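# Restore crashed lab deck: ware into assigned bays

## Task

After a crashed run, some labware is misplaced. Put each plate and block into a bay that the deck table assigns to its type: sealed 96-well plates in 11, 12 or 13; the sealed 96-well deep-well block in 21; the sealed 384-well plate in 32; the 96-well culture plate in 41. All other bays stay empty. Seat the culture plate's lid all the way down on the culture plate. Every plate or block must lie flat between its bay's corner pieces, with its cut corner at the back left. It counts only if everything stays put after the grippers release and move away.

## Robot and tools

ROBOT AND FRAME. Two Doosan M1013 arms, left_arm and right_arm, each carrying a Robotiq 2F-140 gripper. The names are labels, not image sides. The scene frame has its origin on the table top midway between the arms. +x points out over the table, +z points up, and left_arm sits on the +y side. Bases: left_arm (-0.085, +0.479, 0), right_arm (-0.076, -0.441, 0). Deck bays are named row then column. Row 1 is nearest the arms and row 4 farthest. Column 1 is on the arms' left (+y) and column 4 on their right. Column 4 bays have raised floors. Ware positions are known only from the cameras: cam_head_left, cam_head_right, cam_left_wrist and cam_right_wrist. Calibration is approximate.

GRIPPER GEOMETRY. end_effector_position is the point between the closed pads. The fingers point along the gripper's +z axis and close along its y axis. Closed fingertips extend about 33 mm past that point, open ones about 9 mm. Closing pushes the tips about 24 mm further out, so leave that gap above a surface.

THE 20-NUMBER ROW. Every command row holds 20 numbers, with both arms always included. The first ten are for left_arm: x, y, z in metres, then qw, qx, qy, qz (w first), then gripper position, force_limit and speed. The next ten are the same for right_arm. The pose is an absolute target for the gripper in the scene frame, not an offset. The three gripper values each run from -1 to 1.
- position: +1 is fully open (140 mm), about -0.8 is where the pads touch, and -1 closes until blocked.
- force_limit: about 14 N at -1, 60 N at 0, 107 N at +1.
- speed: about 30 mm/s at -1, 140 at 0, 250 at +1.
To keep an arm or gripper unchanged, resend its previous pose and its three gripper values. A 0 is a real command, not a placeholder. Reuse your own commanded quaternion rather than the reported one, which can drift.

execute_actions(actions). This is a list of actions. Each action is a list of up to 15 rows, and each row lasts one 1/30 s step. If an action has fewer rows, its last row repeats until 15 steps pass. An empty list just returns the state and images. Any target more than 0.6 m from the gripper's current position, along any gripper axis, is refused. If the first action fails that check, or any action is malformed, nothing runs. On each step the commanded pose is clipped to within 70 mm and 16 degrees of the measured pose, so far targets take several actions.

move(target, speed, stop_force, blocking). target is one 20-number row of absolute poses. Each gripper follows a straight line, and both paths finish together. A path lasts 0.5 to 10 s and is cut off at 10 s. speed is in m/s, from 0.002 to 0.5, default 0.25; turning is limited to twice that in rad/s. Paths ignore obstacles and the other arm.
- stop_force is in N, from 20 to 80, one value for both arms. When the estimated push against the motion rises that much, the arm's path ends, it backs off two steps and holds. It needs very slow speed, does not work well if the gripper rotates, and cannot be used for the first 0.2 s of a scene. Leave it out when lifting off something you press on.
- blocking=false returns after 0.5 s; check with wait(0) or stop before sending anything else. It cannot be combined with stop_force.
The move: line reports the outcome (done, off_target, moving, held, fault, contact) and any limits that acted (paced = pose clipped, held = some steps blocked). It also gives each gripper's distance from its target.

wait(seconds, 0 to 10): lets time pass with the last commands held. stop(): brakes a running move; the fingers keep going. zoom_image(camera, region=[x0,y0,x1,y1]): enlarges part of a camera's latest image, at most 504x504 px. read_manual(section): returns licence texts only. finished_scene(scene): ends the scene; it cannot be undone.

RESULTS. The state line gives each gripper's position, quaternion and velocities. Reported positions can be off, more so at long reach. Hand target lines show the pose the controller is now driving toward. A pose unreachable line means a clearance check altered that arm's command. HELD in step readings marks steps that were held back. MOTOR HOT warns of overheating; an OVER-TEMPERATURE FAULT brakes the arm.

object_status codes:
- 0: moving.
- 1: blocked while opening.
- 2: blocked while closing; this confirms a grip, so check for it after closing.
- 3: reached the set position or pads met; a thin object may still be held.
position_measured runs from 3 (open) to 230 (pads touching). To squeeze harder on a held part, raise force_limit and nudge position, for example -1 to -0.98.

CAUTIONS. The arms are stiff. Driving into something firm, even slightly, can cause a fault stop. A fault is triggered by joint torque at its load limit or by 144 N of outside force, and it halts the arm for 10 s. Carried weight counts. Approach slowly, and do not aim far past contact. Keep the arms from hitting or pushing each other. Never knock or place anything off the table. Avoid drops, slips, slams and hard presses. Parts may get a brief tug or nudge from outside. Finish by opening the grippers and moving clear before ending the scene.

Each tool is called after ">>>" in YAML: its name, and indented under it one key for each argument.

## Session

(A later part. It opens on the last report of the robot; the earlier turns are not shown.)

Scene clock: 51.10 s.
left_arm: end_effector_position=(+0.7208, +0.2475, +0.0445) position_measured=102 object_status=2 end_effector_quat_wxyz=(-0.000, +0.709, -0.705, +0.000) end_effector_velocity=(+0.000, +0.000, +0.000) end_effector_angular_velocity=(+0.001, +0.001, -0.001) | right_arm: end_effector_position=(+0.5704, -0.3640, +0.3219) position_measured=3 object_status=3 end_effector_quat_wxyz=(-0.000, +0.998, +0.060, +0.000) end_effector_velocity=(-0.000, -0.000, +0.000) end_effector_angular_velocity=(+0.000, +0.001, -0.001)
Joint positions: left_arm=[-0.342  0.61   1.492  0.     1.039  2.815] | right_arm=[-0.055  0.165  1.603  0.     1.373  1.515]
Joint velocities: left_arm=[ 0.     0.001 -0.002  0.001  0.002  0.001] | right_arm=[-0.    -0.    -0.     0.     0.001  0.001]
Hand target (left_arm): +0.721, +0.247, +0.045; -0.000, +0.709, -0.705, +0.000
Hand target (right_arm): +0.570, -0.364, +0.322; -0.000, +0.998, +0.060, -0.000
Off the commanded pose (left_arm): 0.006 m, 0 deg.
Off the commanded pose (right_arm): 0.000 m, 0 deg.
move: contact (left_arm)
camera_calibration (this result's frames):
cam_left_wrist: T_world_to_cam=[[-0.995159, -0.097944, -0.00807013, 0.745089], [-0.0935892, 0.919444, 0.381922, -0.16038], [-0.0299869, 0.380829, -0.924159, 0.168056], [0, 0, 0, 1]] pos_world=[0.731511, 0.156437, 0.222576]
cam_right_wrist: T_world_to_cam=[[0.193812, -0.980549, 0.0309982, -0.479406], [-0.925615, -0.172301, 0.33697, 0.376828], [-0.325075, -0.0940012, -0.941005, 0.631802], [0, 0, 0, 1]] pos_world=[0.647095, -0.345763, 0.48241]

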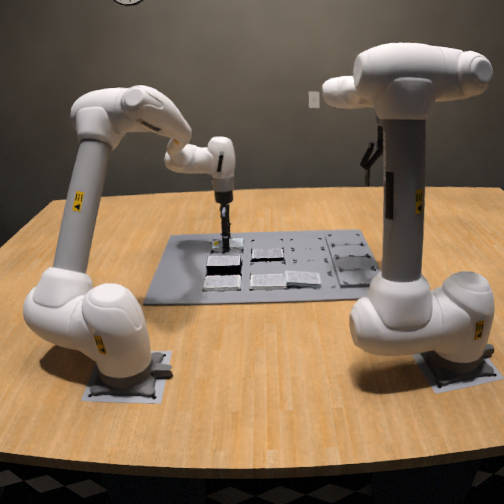

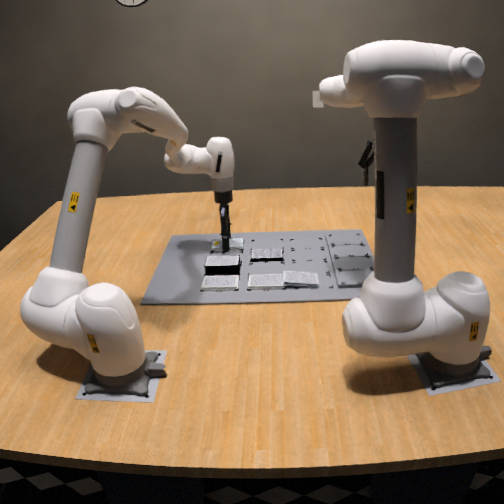

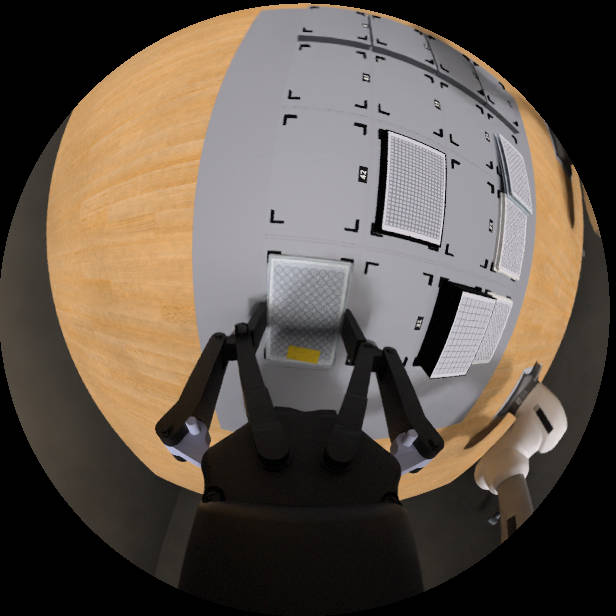

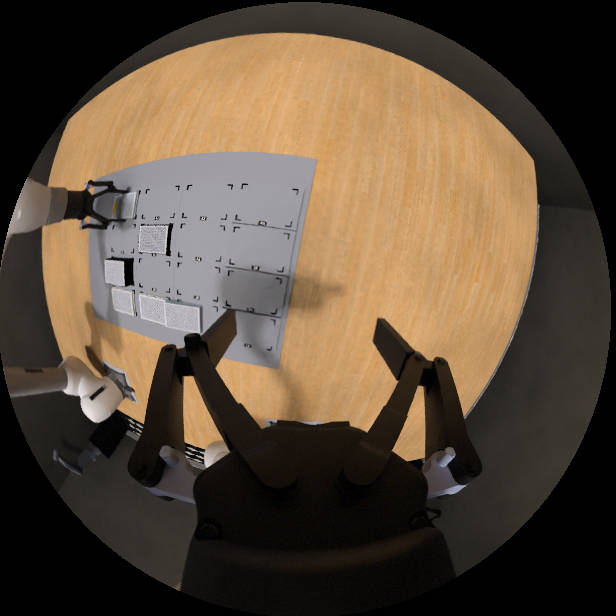

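>>> move:
  target: [0.7207,0.2475,0.0452,0,0.709,-0.7052,0,0.35,-0.5,-0.6,0.5704,-0.364,0.3219,0,0.998,0.06,0,1,0,0]
  speed: 0.02

>>> move:
  target: [0.7207,0.2475,0.07,0,0.709,-0.7052,0,0.35,-0.5,-0.6,0.5704,-0.364,0.3219,0,0.998,0.06,0,1,0,0]
  speed: 0.1

>>> move:
  target: [0.72,0.16,0.05,0,0.709,-0.7052,0,0.35,-0.5,-0.6,0.5704,-0.364,0.3219,0,0.998,0.06,0,1,0,0]
  speed: 0.15

>>> zoom_image:
  camera: "cam_left_wrist"
  region: [230, 300, 390, 420]

>>> zoom_image:
  camera: "cam_head_left"
  region: [190, 225, 280, 300]

Scene clock: 52.27 s.
left_arm: end_effector_position=(+0.7207, +0.2475, +0.0452) position_measured=85 object_status=3 end_effector_quat_wxyz=(-0.000, +0.709, -0.705, -0.000) end_effector_velocity=(+0.001, -0.000, +0.002) end_effector_angular_velocity=(-0.002, -0.003, -0.000) | right_arm: end_effector_position=(+0.5704, -0.3640, +0.3219) position_measured=3 object_status=3 end_effector_quat_wxyz=(-0.000, +0.998, +0.060, -0.000) end_effector_velocity=(-0.000, +0.001, -0.000) end_effector_angular_velocity=(+0.000, +0.001, +0.001)
Joint positions: left_arm=[-0.342  0.61   1.492  0.     1.04   2.815] | right_arm=[-0.055  0.165  1.603  0.     1.373  1.515]
Joint velocities: left_arm=[ 0.    -0.001 -0.002 -0.001  0.     0.001] | right_arm=[ 0.001 -0.     0.     0.     0.001 -0.   ]
Hand target (left_arm): +0.721, +0.247, +0.045; +0.000, +0.709, -0.705, -0.000
Hand target (right_arm): +0.570, -0.364, +0.322; -0.000, +0.998, +0.060, -0.000
Off the commanded pose (left_arm): 0.000 m, 0 deg.
Off the commanded pose (right_arm): 0.000 m, 0 deg.
move: done
camera_calibration (this result's frames):
cam_left_wrist: T_world_to_cam=[[-0.995161, -0.0979431, -0.00779424, 0.744954], [-0.0934796, 0.919407, 0.382036, -0.160772], [-0.0302518, 0.380917, -0.924114, 0.168838], [0, 0, 0, 1]] pos_world=[0.731428, 0.156465, 0.223253]
cam_right_wrist: T_world_to_cam=[[0.193812, -0.980549, 0.0309982, -0.479406], [-0.925615, -0.172301, 0.33697, 0.376828], [-0.325075, -0.0940012, -0.941005, 0.631802], [0, 0, 0, 1]] pos_world=[0.647095, -0.345763, 0.48241]

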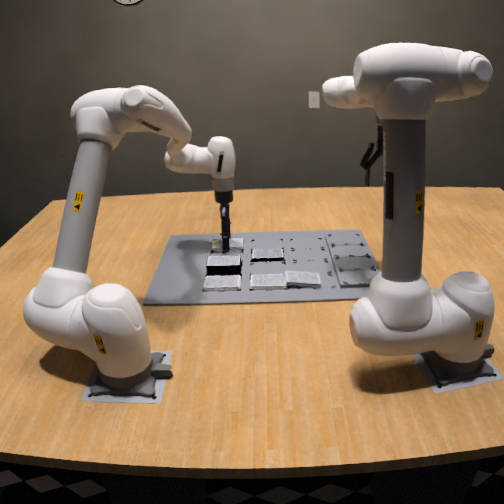

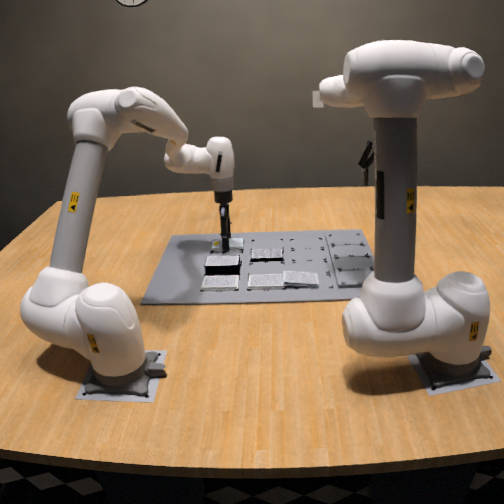

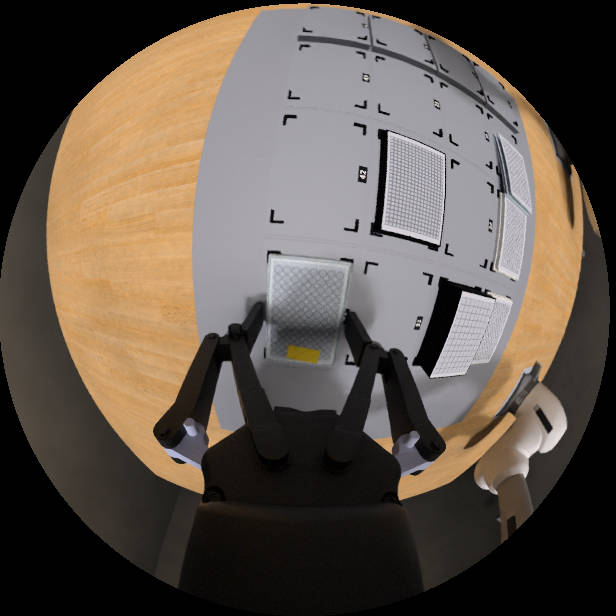

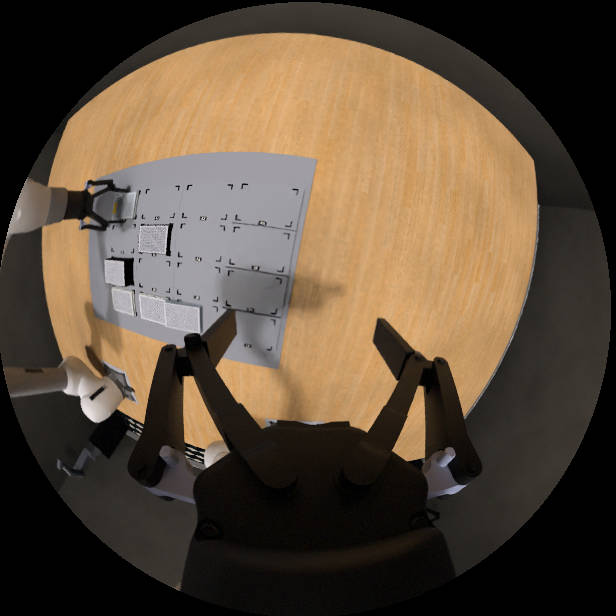

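Scene clock: 52.97 s.
left_arm: end_effector_position=(+0.7207, +0.2475, +0.0700) position_measured=85 object_status=3 end_effector_quat_wxyz=(-0.000, +0.709, -0.705, +0.000) end_effector_velocity=(-0.000, +0.001, +0.000) end_effector_angular_velocity=(+0.001, +0.000, -0.001) | right_arm: end_effector_position=(+0.5704, -0.3640, +0.3219) position_measured=3 object_status=3 end_effector_quat_wxyz=(-0.000, +0.998, +0.060, +0.000) end_effector_velocity=(+0.000, -0.000, -0.000) end_effector_angular_velocity=(-0.000, +0.000, -0.001)
Joint positions: left_arm=[-0.342  0.59   1.475  0.     1.077  2.815] | right_arm=[-0.055  0.165  1.603  0.     1.373  1.515]
Joint velocities: left_arm=[ 0.    -0.001  0.     0.001  0.001  0.001] | right_arm=[-0.  0.  0. -0. -0.  0.]
Hand target (left_arm): +0.721, +0.247, +0.070; +0.000, +0.709, -0.705, +0.000
Hand target (right_arm): +0.570, -0.364, +0.322; -0.000, +0.998, +0.060, -0.000
Off the commanded pose (left_arm): 0.000 m, 0 deg.
Off the commanded pose (right_arm): 0.000 m, 0 deg.
move: done
camera_calibration (this result's frames):
cam_left_wrist: T_world_to_cam=[[-0.995161, -0.0979442, -0.00783757, 0.745163], [-0.0934977, 0.919413, 0.382019, -0.170249], [-0.0302106, 0.380903, -0.924121, 0.19178], [0, 0, 0, 1]] pos_world=[0.731433, 0.156464, 0.248106]
cam_right_wrist: T_world_to_cam=[[0.193812, -0.980549, 0.0309982, -0.479406], [-0.925615, -0.172301, 0.33697, 0.376828], [-0.325075, -0.0940013, -0.941005, 0.631802], [0, 0, 0, 1]] pos_world=[0.647095, -0.345763, 0.48241]

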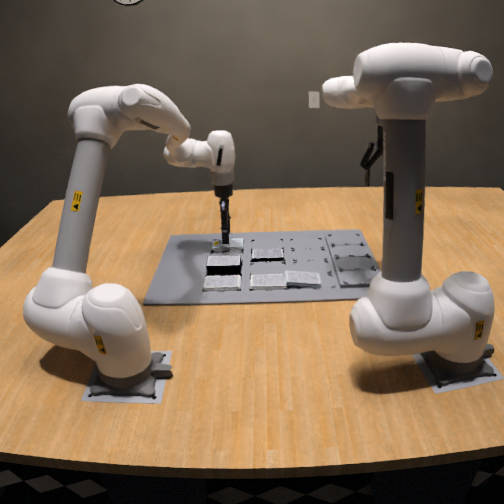

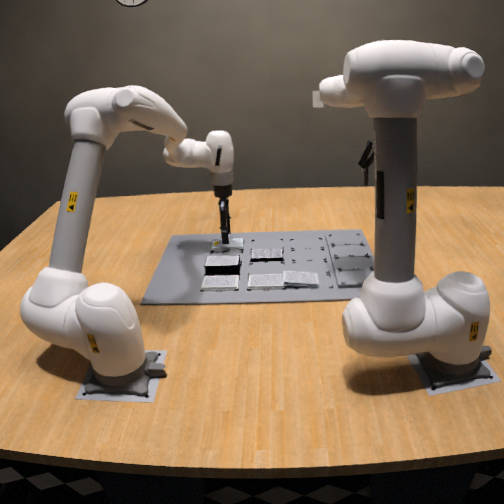

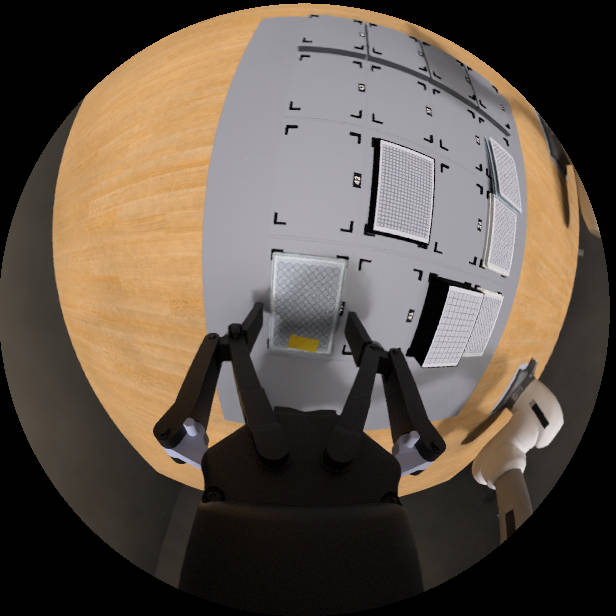

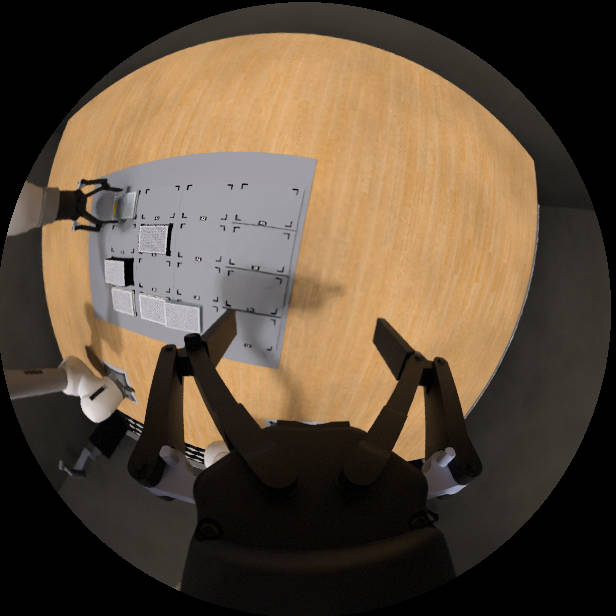

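Scene clock: 53.87 s.
left_arm: end_effector_position=(+0.7198, +0.1598, +0.0499) position_measured=85 object_status=3 end_effector_quat_wxyz=(+0.000, +0.709, -0.705, -0.000) end_effector_velocity=(-0.000, -0.000, -0.001) end_effector_angular_velocity=(-0.000, +0.001, -0.000) | right_arm: end_effector_position=(+0.5704, -0.3640, +0.3219) position_measured=3 object_status=3 end_effector_quat_wxyz=(-0.000, +0.998, +0.060, +0.000) end_effector_velocity=(-0.000, -0.000, -0.000) end_effector_angular_velocity=(+0.000, +0.001, -0.000)
Joint positions: left_arm=[-0.438  0.645  1.421 -0.     1.076  2.719] | right_arm=[-0.055  0.165  1.603  0.     1.373  1.515]
Joint velocities: left_arm=[-0.     0.001 -0.    -0.001  0.     0.   ] | right_arm=[-0.  0. -0.  0.  0. -0.]
Hand target (left_arm): +0.720, +0.160, +0.050; +0.000, +0.709, -0.705, -0.000
Hand target (right_arm): +0.570, -0.364, +0.322; -0.000, +0.998, +0.060, -0.000
Off the commanded pose (left_arm): 0.000 m, 0 deg.
Off the commanded pose (right_arm): 0.000 m, 0 deg.
move: done
camera_calibration (this result's frames):
cam_left_wrist: T_world_to_cam=[[-0.995171, -0.0978603, -0.00766021, 0.73547], [-0.0933535, 0.919439, 0.381992, -0.0821642], [-0.0303387, 0.380862, -0.924134, 0.206657], [0, 0, 0, 1]] pos_world=[0.730517, 0.0688105, 0.227998]
cam_right_wrist: T_world_to_cam=[[0.193812, -0.980549, 0.030998, -0.479406], [-0.925615, -0.172301, 0.33697, 0.376828], [-0.325075, -0.0940011, -0.941005, 0.631802], [0, 0, 0, 1]] pos_world=[0.647095, -0.345763, 0.48241]

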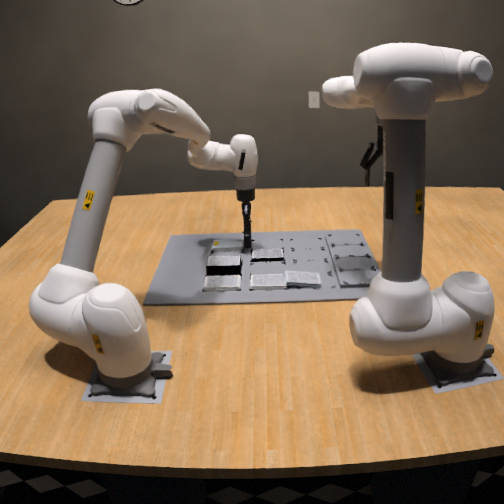

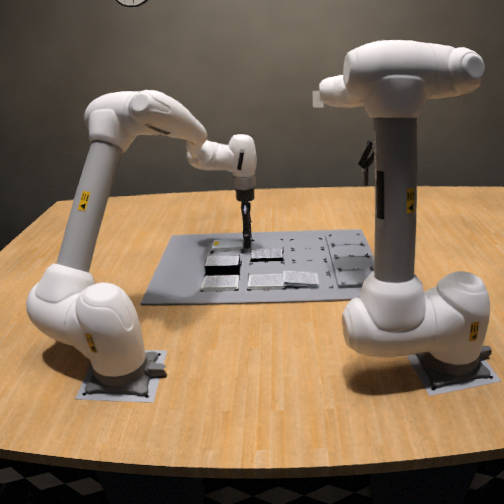

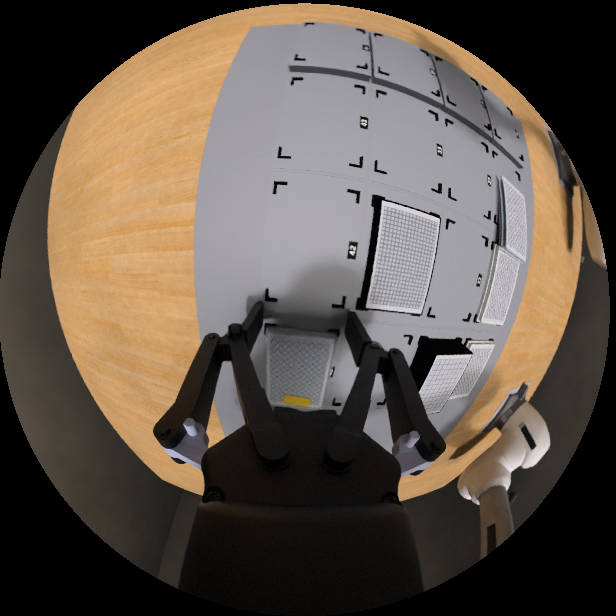

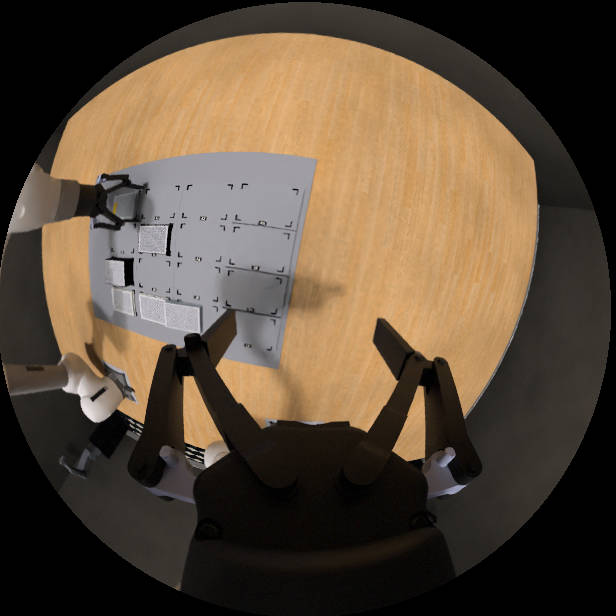

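Region (230, 300, 390, 420) of cam_left_wrist's 616x616 image, scaled by 3.150, with more detail than that image has; it fills the top 378 rows of this view, and the rest is white.

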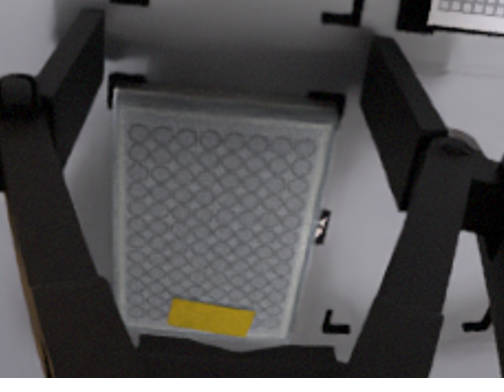

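Region (190, 225, 280, 300) of cam_head_left's 504x504 image, scaled by 5.600, with more detail than that image has.

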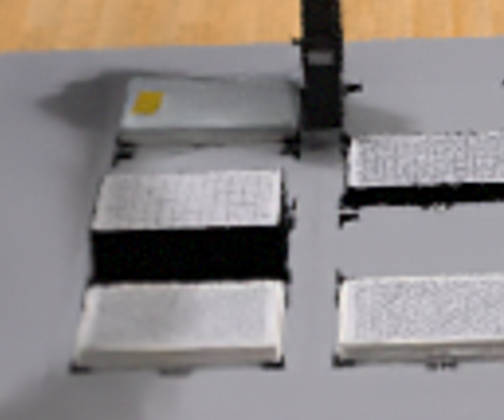

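>>> move:
  target: [0.39,0.05,0.20,0,0.709,-0.7052,0,0.45,-0.3,-0.5,0.5704,-0.364,0.3219,0,0.998,0.06,0,1,0,0]
  speed: 0.2

Scene clock: 56.83 s.
left_arm: end_effector_position=(+0.3897, +0.0500, +0.2004) position_measured=72 object_status=3 end_effector_quat_wxyz=(+0.000, +0.709, -0.705, -0.000) end_effector_velocity=(+0.001, +0.000, +0.000) end_effector_angular_velocity=(+0.001, -0.004, -0.000) | right_arm: end_effector_position=(+0.5704, -0.3640, +0.3219) position_measured=3 object_status=3 end_effector_quat_wxyz=(-0.000, +0.998, +0.060, -0.000) end_effector_velocity=(-0.000, +0.000, +0.000) end_effector_angular_velocity=(-0.000, +0.000, -0.001)
Joint positions: left_arm=[-0.81   0.207  1.781 -0.     1.154  2.347] | right_arm=[-0.055  0.165  1.603  0.     1.373  1.515]
Joint velocities: left_arm=[ 0.001 -0.    -0.     0.003 -0.002 -0.   ] | right_arm=[ 0.    -0.     0.    -0.     0.     0.001]
Hand target (left_arm): +0.390, +0.050, +0.200; -0.000, +0.709, -0.705, -0.000
Hand target (right_arm): +0.570, -0.364, +0.322; -0.000, +0.998, +0.060, -0.000
Off the commanded pose (left_arm): 0.000 m, 0 deg.
Off the commanded pose (right_arm): 0.000 m, 0 deg.
move: done
camera_calibration (this result's frames):
cam_left_wrist: T_world_to_cam=[[-0.995161, -0.0979773, -0.0073982, 0.397391], [-0.0933593, 0.919407, 0.382066, -0.0695006], [-0.0306318, 0.380908, -0.924105, 0.377587], [0, 0, 0, 1]] pos_world=[0.400545, -0.0409913, 0.378424]
cam_right_wrist: T_world_to_cam=[[0.193812, -0.980549, 0.030998, -0.479406], [-0.925615, -0.172301, 0.33697, 0.376828], [-0.325075, -0.094001, -0.941005, 0.631802], [0, 0, 0, 1]] pos_world=[0.647095, -0.345763, 0.48241]

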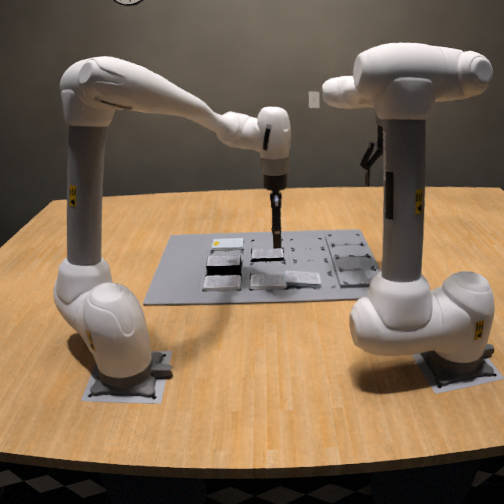

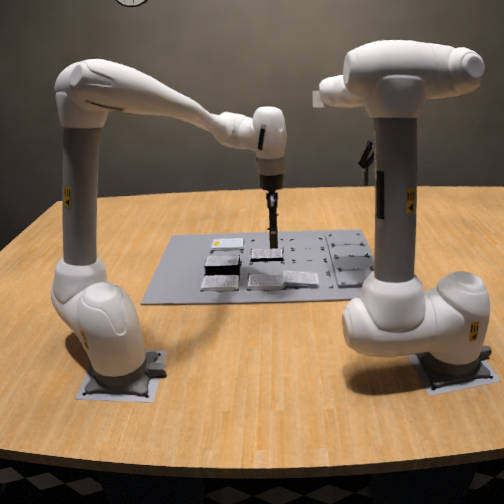

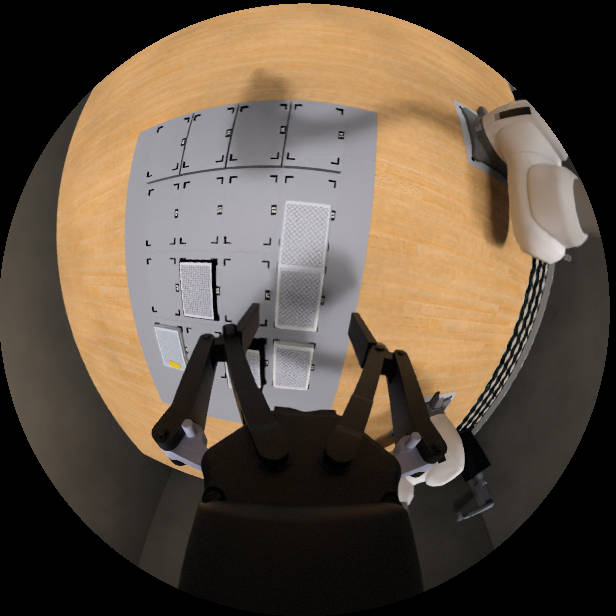

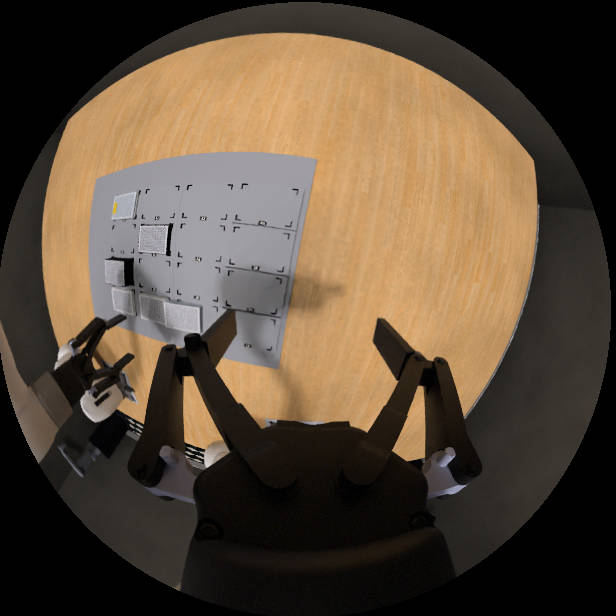

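>>> zoom_image:
  camera: "cam_left_wrist"
  region: [200, 150, 400, 350]

Region (200, 150, 400, 350) of cam_left_wrist's 616x616 image, scaled by 2.520, with more detail than that image has.

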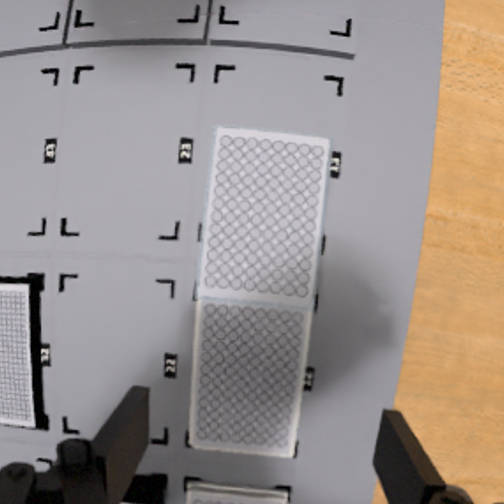

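>>> move:
  target: [0.400,-0.03,0.10,0,0.709,-0.7052,0,0.45,-0.3,-0.5,0.5704,-0.364,0.3219,0,0.998,0.06,0,1,0,0]
  speed: 0.15

Scene clock: 59.90 s.
left_arm: end_effector_position=(+0.3998, -0.0300, +0.0998) position_measured=72 object_status=3 end_effector_quat_wxyz=(-0.000, +0.709, -0.705, -0.000) end_effector_velocity=(+0.000, +0.000, -0.001) end_effector_angular_velocity=(-0.000, +0.001, +0.002) | right_arm: end_effector_position=(+0.5704, -0.3640, +0.3219) position_measured=3 object_status=3 end_effector_quat_wxyz=(-0.000, +0.998, +0.060, +0.000) end_effector_velocity=(+0.000, +0.001, -0.000) end_effector_angular_velocity=(+0.000, -0.000, +0.000)
Joint positions: left_arm=[-0.88   0.377  1.754  0.     1.011  2.277] | right_arm=[-0.055  0.165  1.603  0.     1.373  1.515]
Joint velocities: left_arm=[ 0.001  0.001 -0.    -0.001 -0.    -0.001] | right_arm=[ 0.001  0.    -0.     0.    -0.001  0.   ]
Hand target (left_arm): +0.400, -0.030, +0.100; -0.000, +0.709, -0.705, -0.000
Hand target (right_arm): +0.570, -0.364, +0.322; -0.000, +0.998, +0.060, -0.000
Off the commanded pose (left_arm): 0.000 m, 0 deg.
Off the commanded pose (right_arm): 0.000 m, 0 deg.
move: done
camera_calibration (this result's frames):
cam_left_wrist: T_world_to_cam=[[-0.995154, -0.0980173, -0.00777574, 0.398851], [-0.0935392, 0.919377, 0.382094, 0.0435153], [-0.030303, 0.38097, -0.924091, 0.315363], [0, 0, 0, 1]] pos_world=[0.410546, -0.121057, 0.277899]
cam_right_wrist: T_world_to_cam=[[0.193812, -0.980549, 0.0309981, -0.479406], [-0.925615, -0.172301, 0.33697, 0.376828], [-0.325075, -0.0940012, -0.941005, 0.631802], [0, 0, 0, 1]] pos_world=[0.647095, -0.345763, 0.48241]

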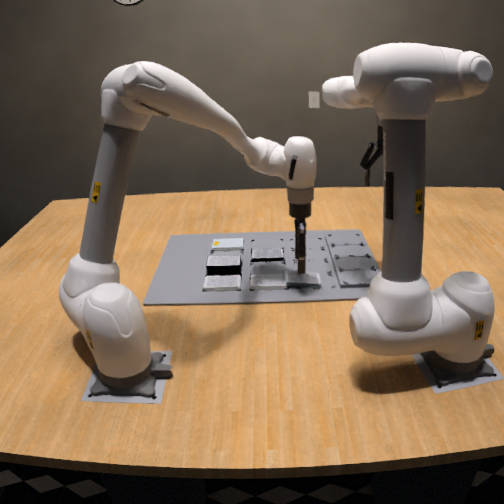

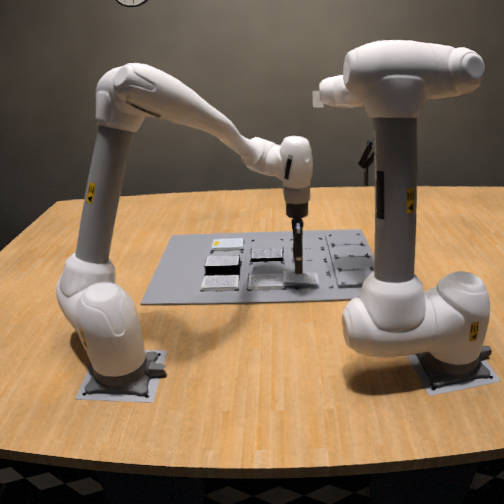

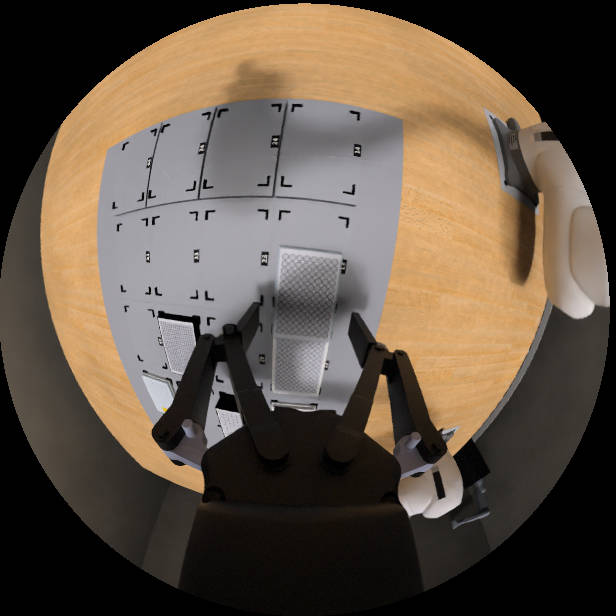

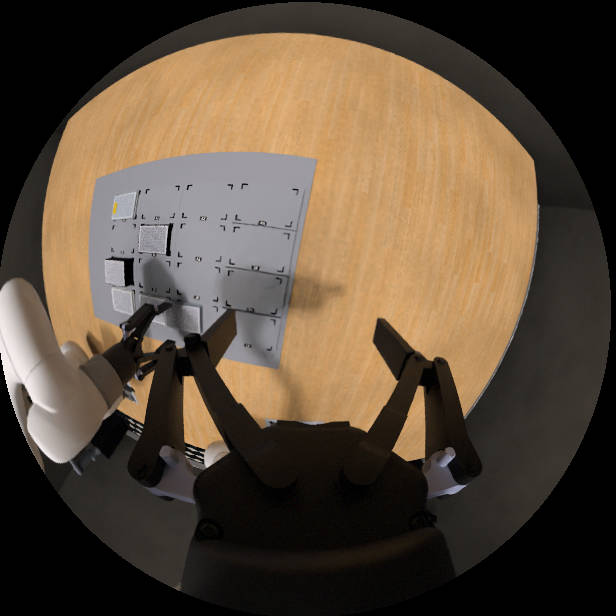

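>>> move:
  target: [0.403,-0.052,0.07,-0.0433,0.7077,-0.7039,-0.0431,0.45,-0.3,-0.5,0.5704,-0.364,0.3219,0,0.998,0.06,0,1,0,0]
  speed: 0.08

>>> move:
  target: [0.403,-0.0484,0.0415,-0.0433,0.7077,-0.7039,-0.0431,0.45,-0.3,-0.5,0.5704,-0.364,0.3219,0,0.998,0.06,0,1,0,0]
  speed: 0.02
  stop_force: 20

Scene clock: 62.20 s.
left_arm: end_effector_position=(+0.4029, -0.0520, +0.0699) position_measured=72 object_status=3 end_effector_quat_wxyz=(-0.043, +0.708, -0.704, -0.043) end_effector_velocity=(+0.001, -0.000, +0.001) end_effector_angular_velocity=(+0.000, -0.001, -0.001) | right_arm: end_effector_position=(+0.5704, -0.3640, +0.3219) position_measured=3 object_status=3 end_effector_quat_wxyz=(-0.000, +0.998, +0.060, +0.000) end_effector_velocity=(-0.000, +0.000, -0.000) end_effector_angular_velocity=(+0.000, +0.000, -0.000)
Joint positions: left_arm=[-0.931  0.472  1.676  0.084  1.092  2.183] | right_arm=[-0.055  0.165  1.603  0.     1.373  1.515]
Joint velocities: left_arm=[ 0.     0.    -0.001  0.001  0.001  0.001] | right_arm=[ 0.     0.    -0.     0.     0.     0.001]
Hand target (left_arm): +0.403, -0.052, +0.070; -0.043, +0.708, -0.704, -0.043
Hand target (right_arm): +0.570, -0.364, +0.322; -0.000, +0.998, +0.060, -0.000
Off the commanded pose (left_arm): 0.000 m, 0 deg.
Off the commanded pose (right_arm): 0.000 m, 0 deg.
move: done
camera_calibration (this result's frames):
cam_left_wrist: T_world_to_cam=[[-0.995166, -0.096206, -0.0197072, 0.400444], [-0.0934428, 0.865933, 0.491354, 0.0650164], [-0.0302061, 0.490821, -0.870737, 0.298076], [0, 0, 0, 1]] pos_world=[0.413588, -0.164076, 0.235491]
cam_right_wrist: T_world_to_cam=[[0.193812, -0.980549, 0.0309981, -0.479406], [-0.925615, -0.172301, 0.33697, 0.376828], [-0.325075, -0.0940011, -0.941005, 0.631802], [0, 0, 0, 1]] pos_world=[0.647095, -0.345763, 0.48241]

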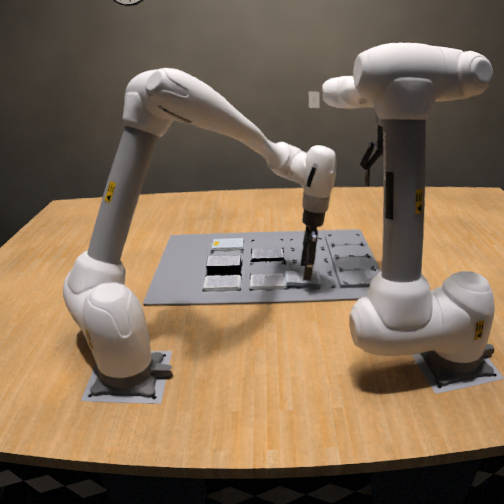

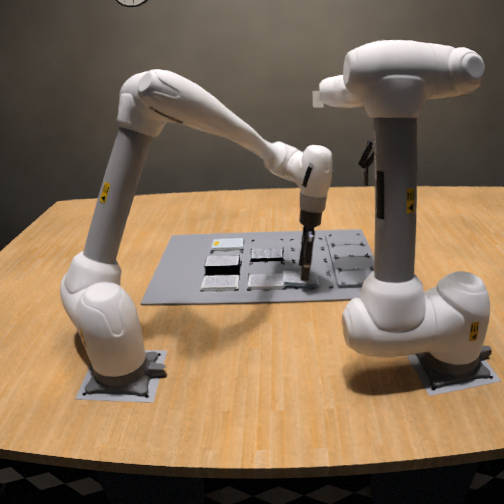

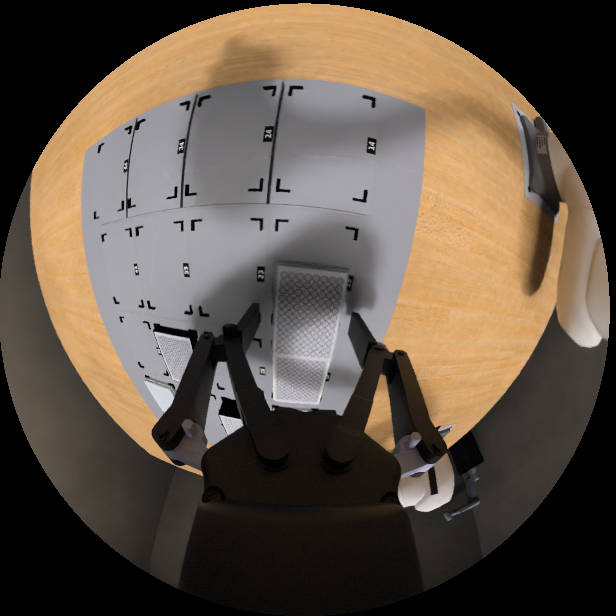

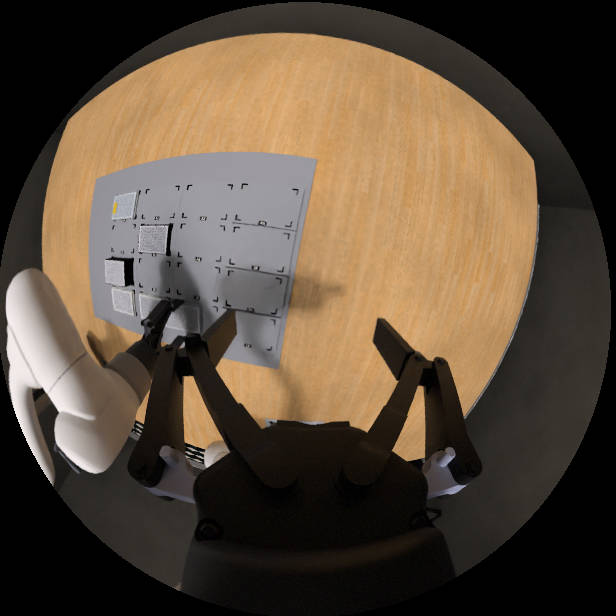

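Scene clock: 63.87 s.
left_arm: end_effector_position=(+0.4030, -0.0484, +0.0415) position_measured=72 object_status=3 end_effector_quat_wxyz=(-0.043, +0.708, -0.704, -0.043) end_effector_velocity=(+0.000, +0.001, -0.000) end_effector_angular_velocity=(+0.003, -0.000, -0.001) | right_arm: end_effector_position=(+0.5704, -0.3640, +0.3219) position_measured=3 object_status=3 end_effector_quat_wxyz=(-0.000, +0.998, +0.060, +0.000) end_effector_velocity=(+0.000, +0.000, -0.000) end_effector_angular_velocity=(-0.000, -0.000, +0.000)
Joint positions: left_arm=[-0.928  0.494  1.701  0.087  1.045  2.181] | right_arm=[-0.055  0.165  1.603  0.     1.373  1.515]
Joint velocities: left_arm=[0.    0.    0.001 0.002 0.001 0.001] | right_arm=[ 0.001  0.    -0.    -0.    -0.     0.001]
Hand target (left_arm): +0.403, -0.048, +0.041; -0.043, +0.708, -0.704, -0.043
Hand target (right_arm): +0.570, -0.364, +0.322; -0.000, +0.998, +0.060, -0.000
Off the commanded pose (left_arm): 0.000 m, 0 deg.
Off the commanded pose (right_arm): 0.000 m, 0 deg.
move: done
camera_calibration (this result's frames):
cam_left_wrist: T_world_to_cam=[[-0.995159, -0.0963018, -0.0196313, 0.400341], [-0.0934891, 0.86593, 0.49135, 0.0758587], [-0.0303185, 0.490806, -0.870741, 0.271604], [0, 0, 0, 1]] pos_world=[0.413729, -0.16044, 0.207083]
cam_right_wrist: T_world_to_cam=[[0.193812, -0.980549, 0.0309981, -0.479406], [-0.925615, -0.172301, 0.33697, 0.376828], [-0.325075, -0.0940012, -0.941005, 0.631802], [0, 0, 0, 1]] pos_world=[0.647095, -0.345763, 0.48241]

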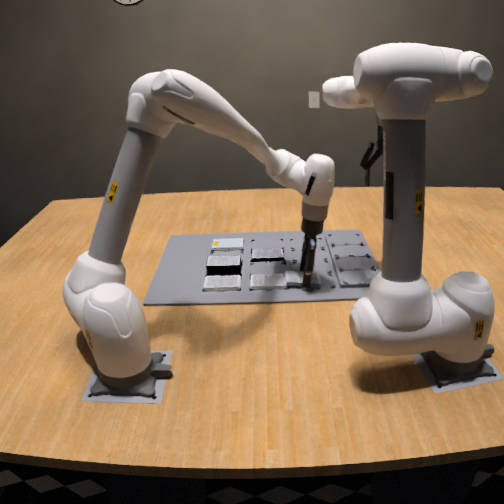

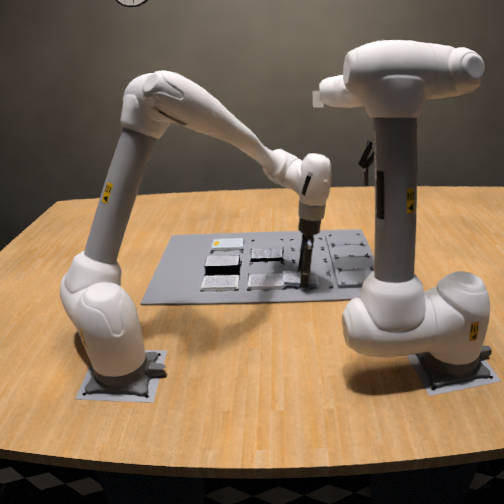

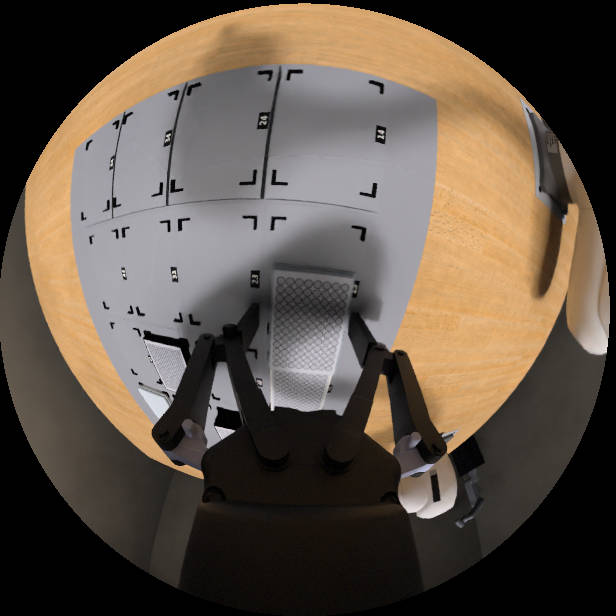

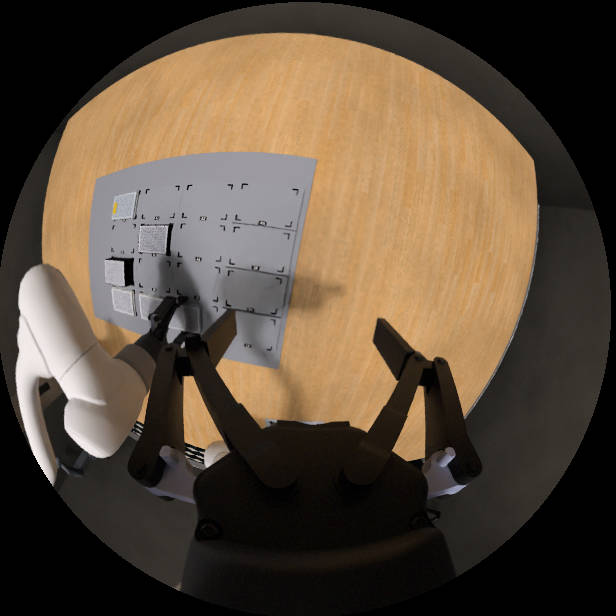

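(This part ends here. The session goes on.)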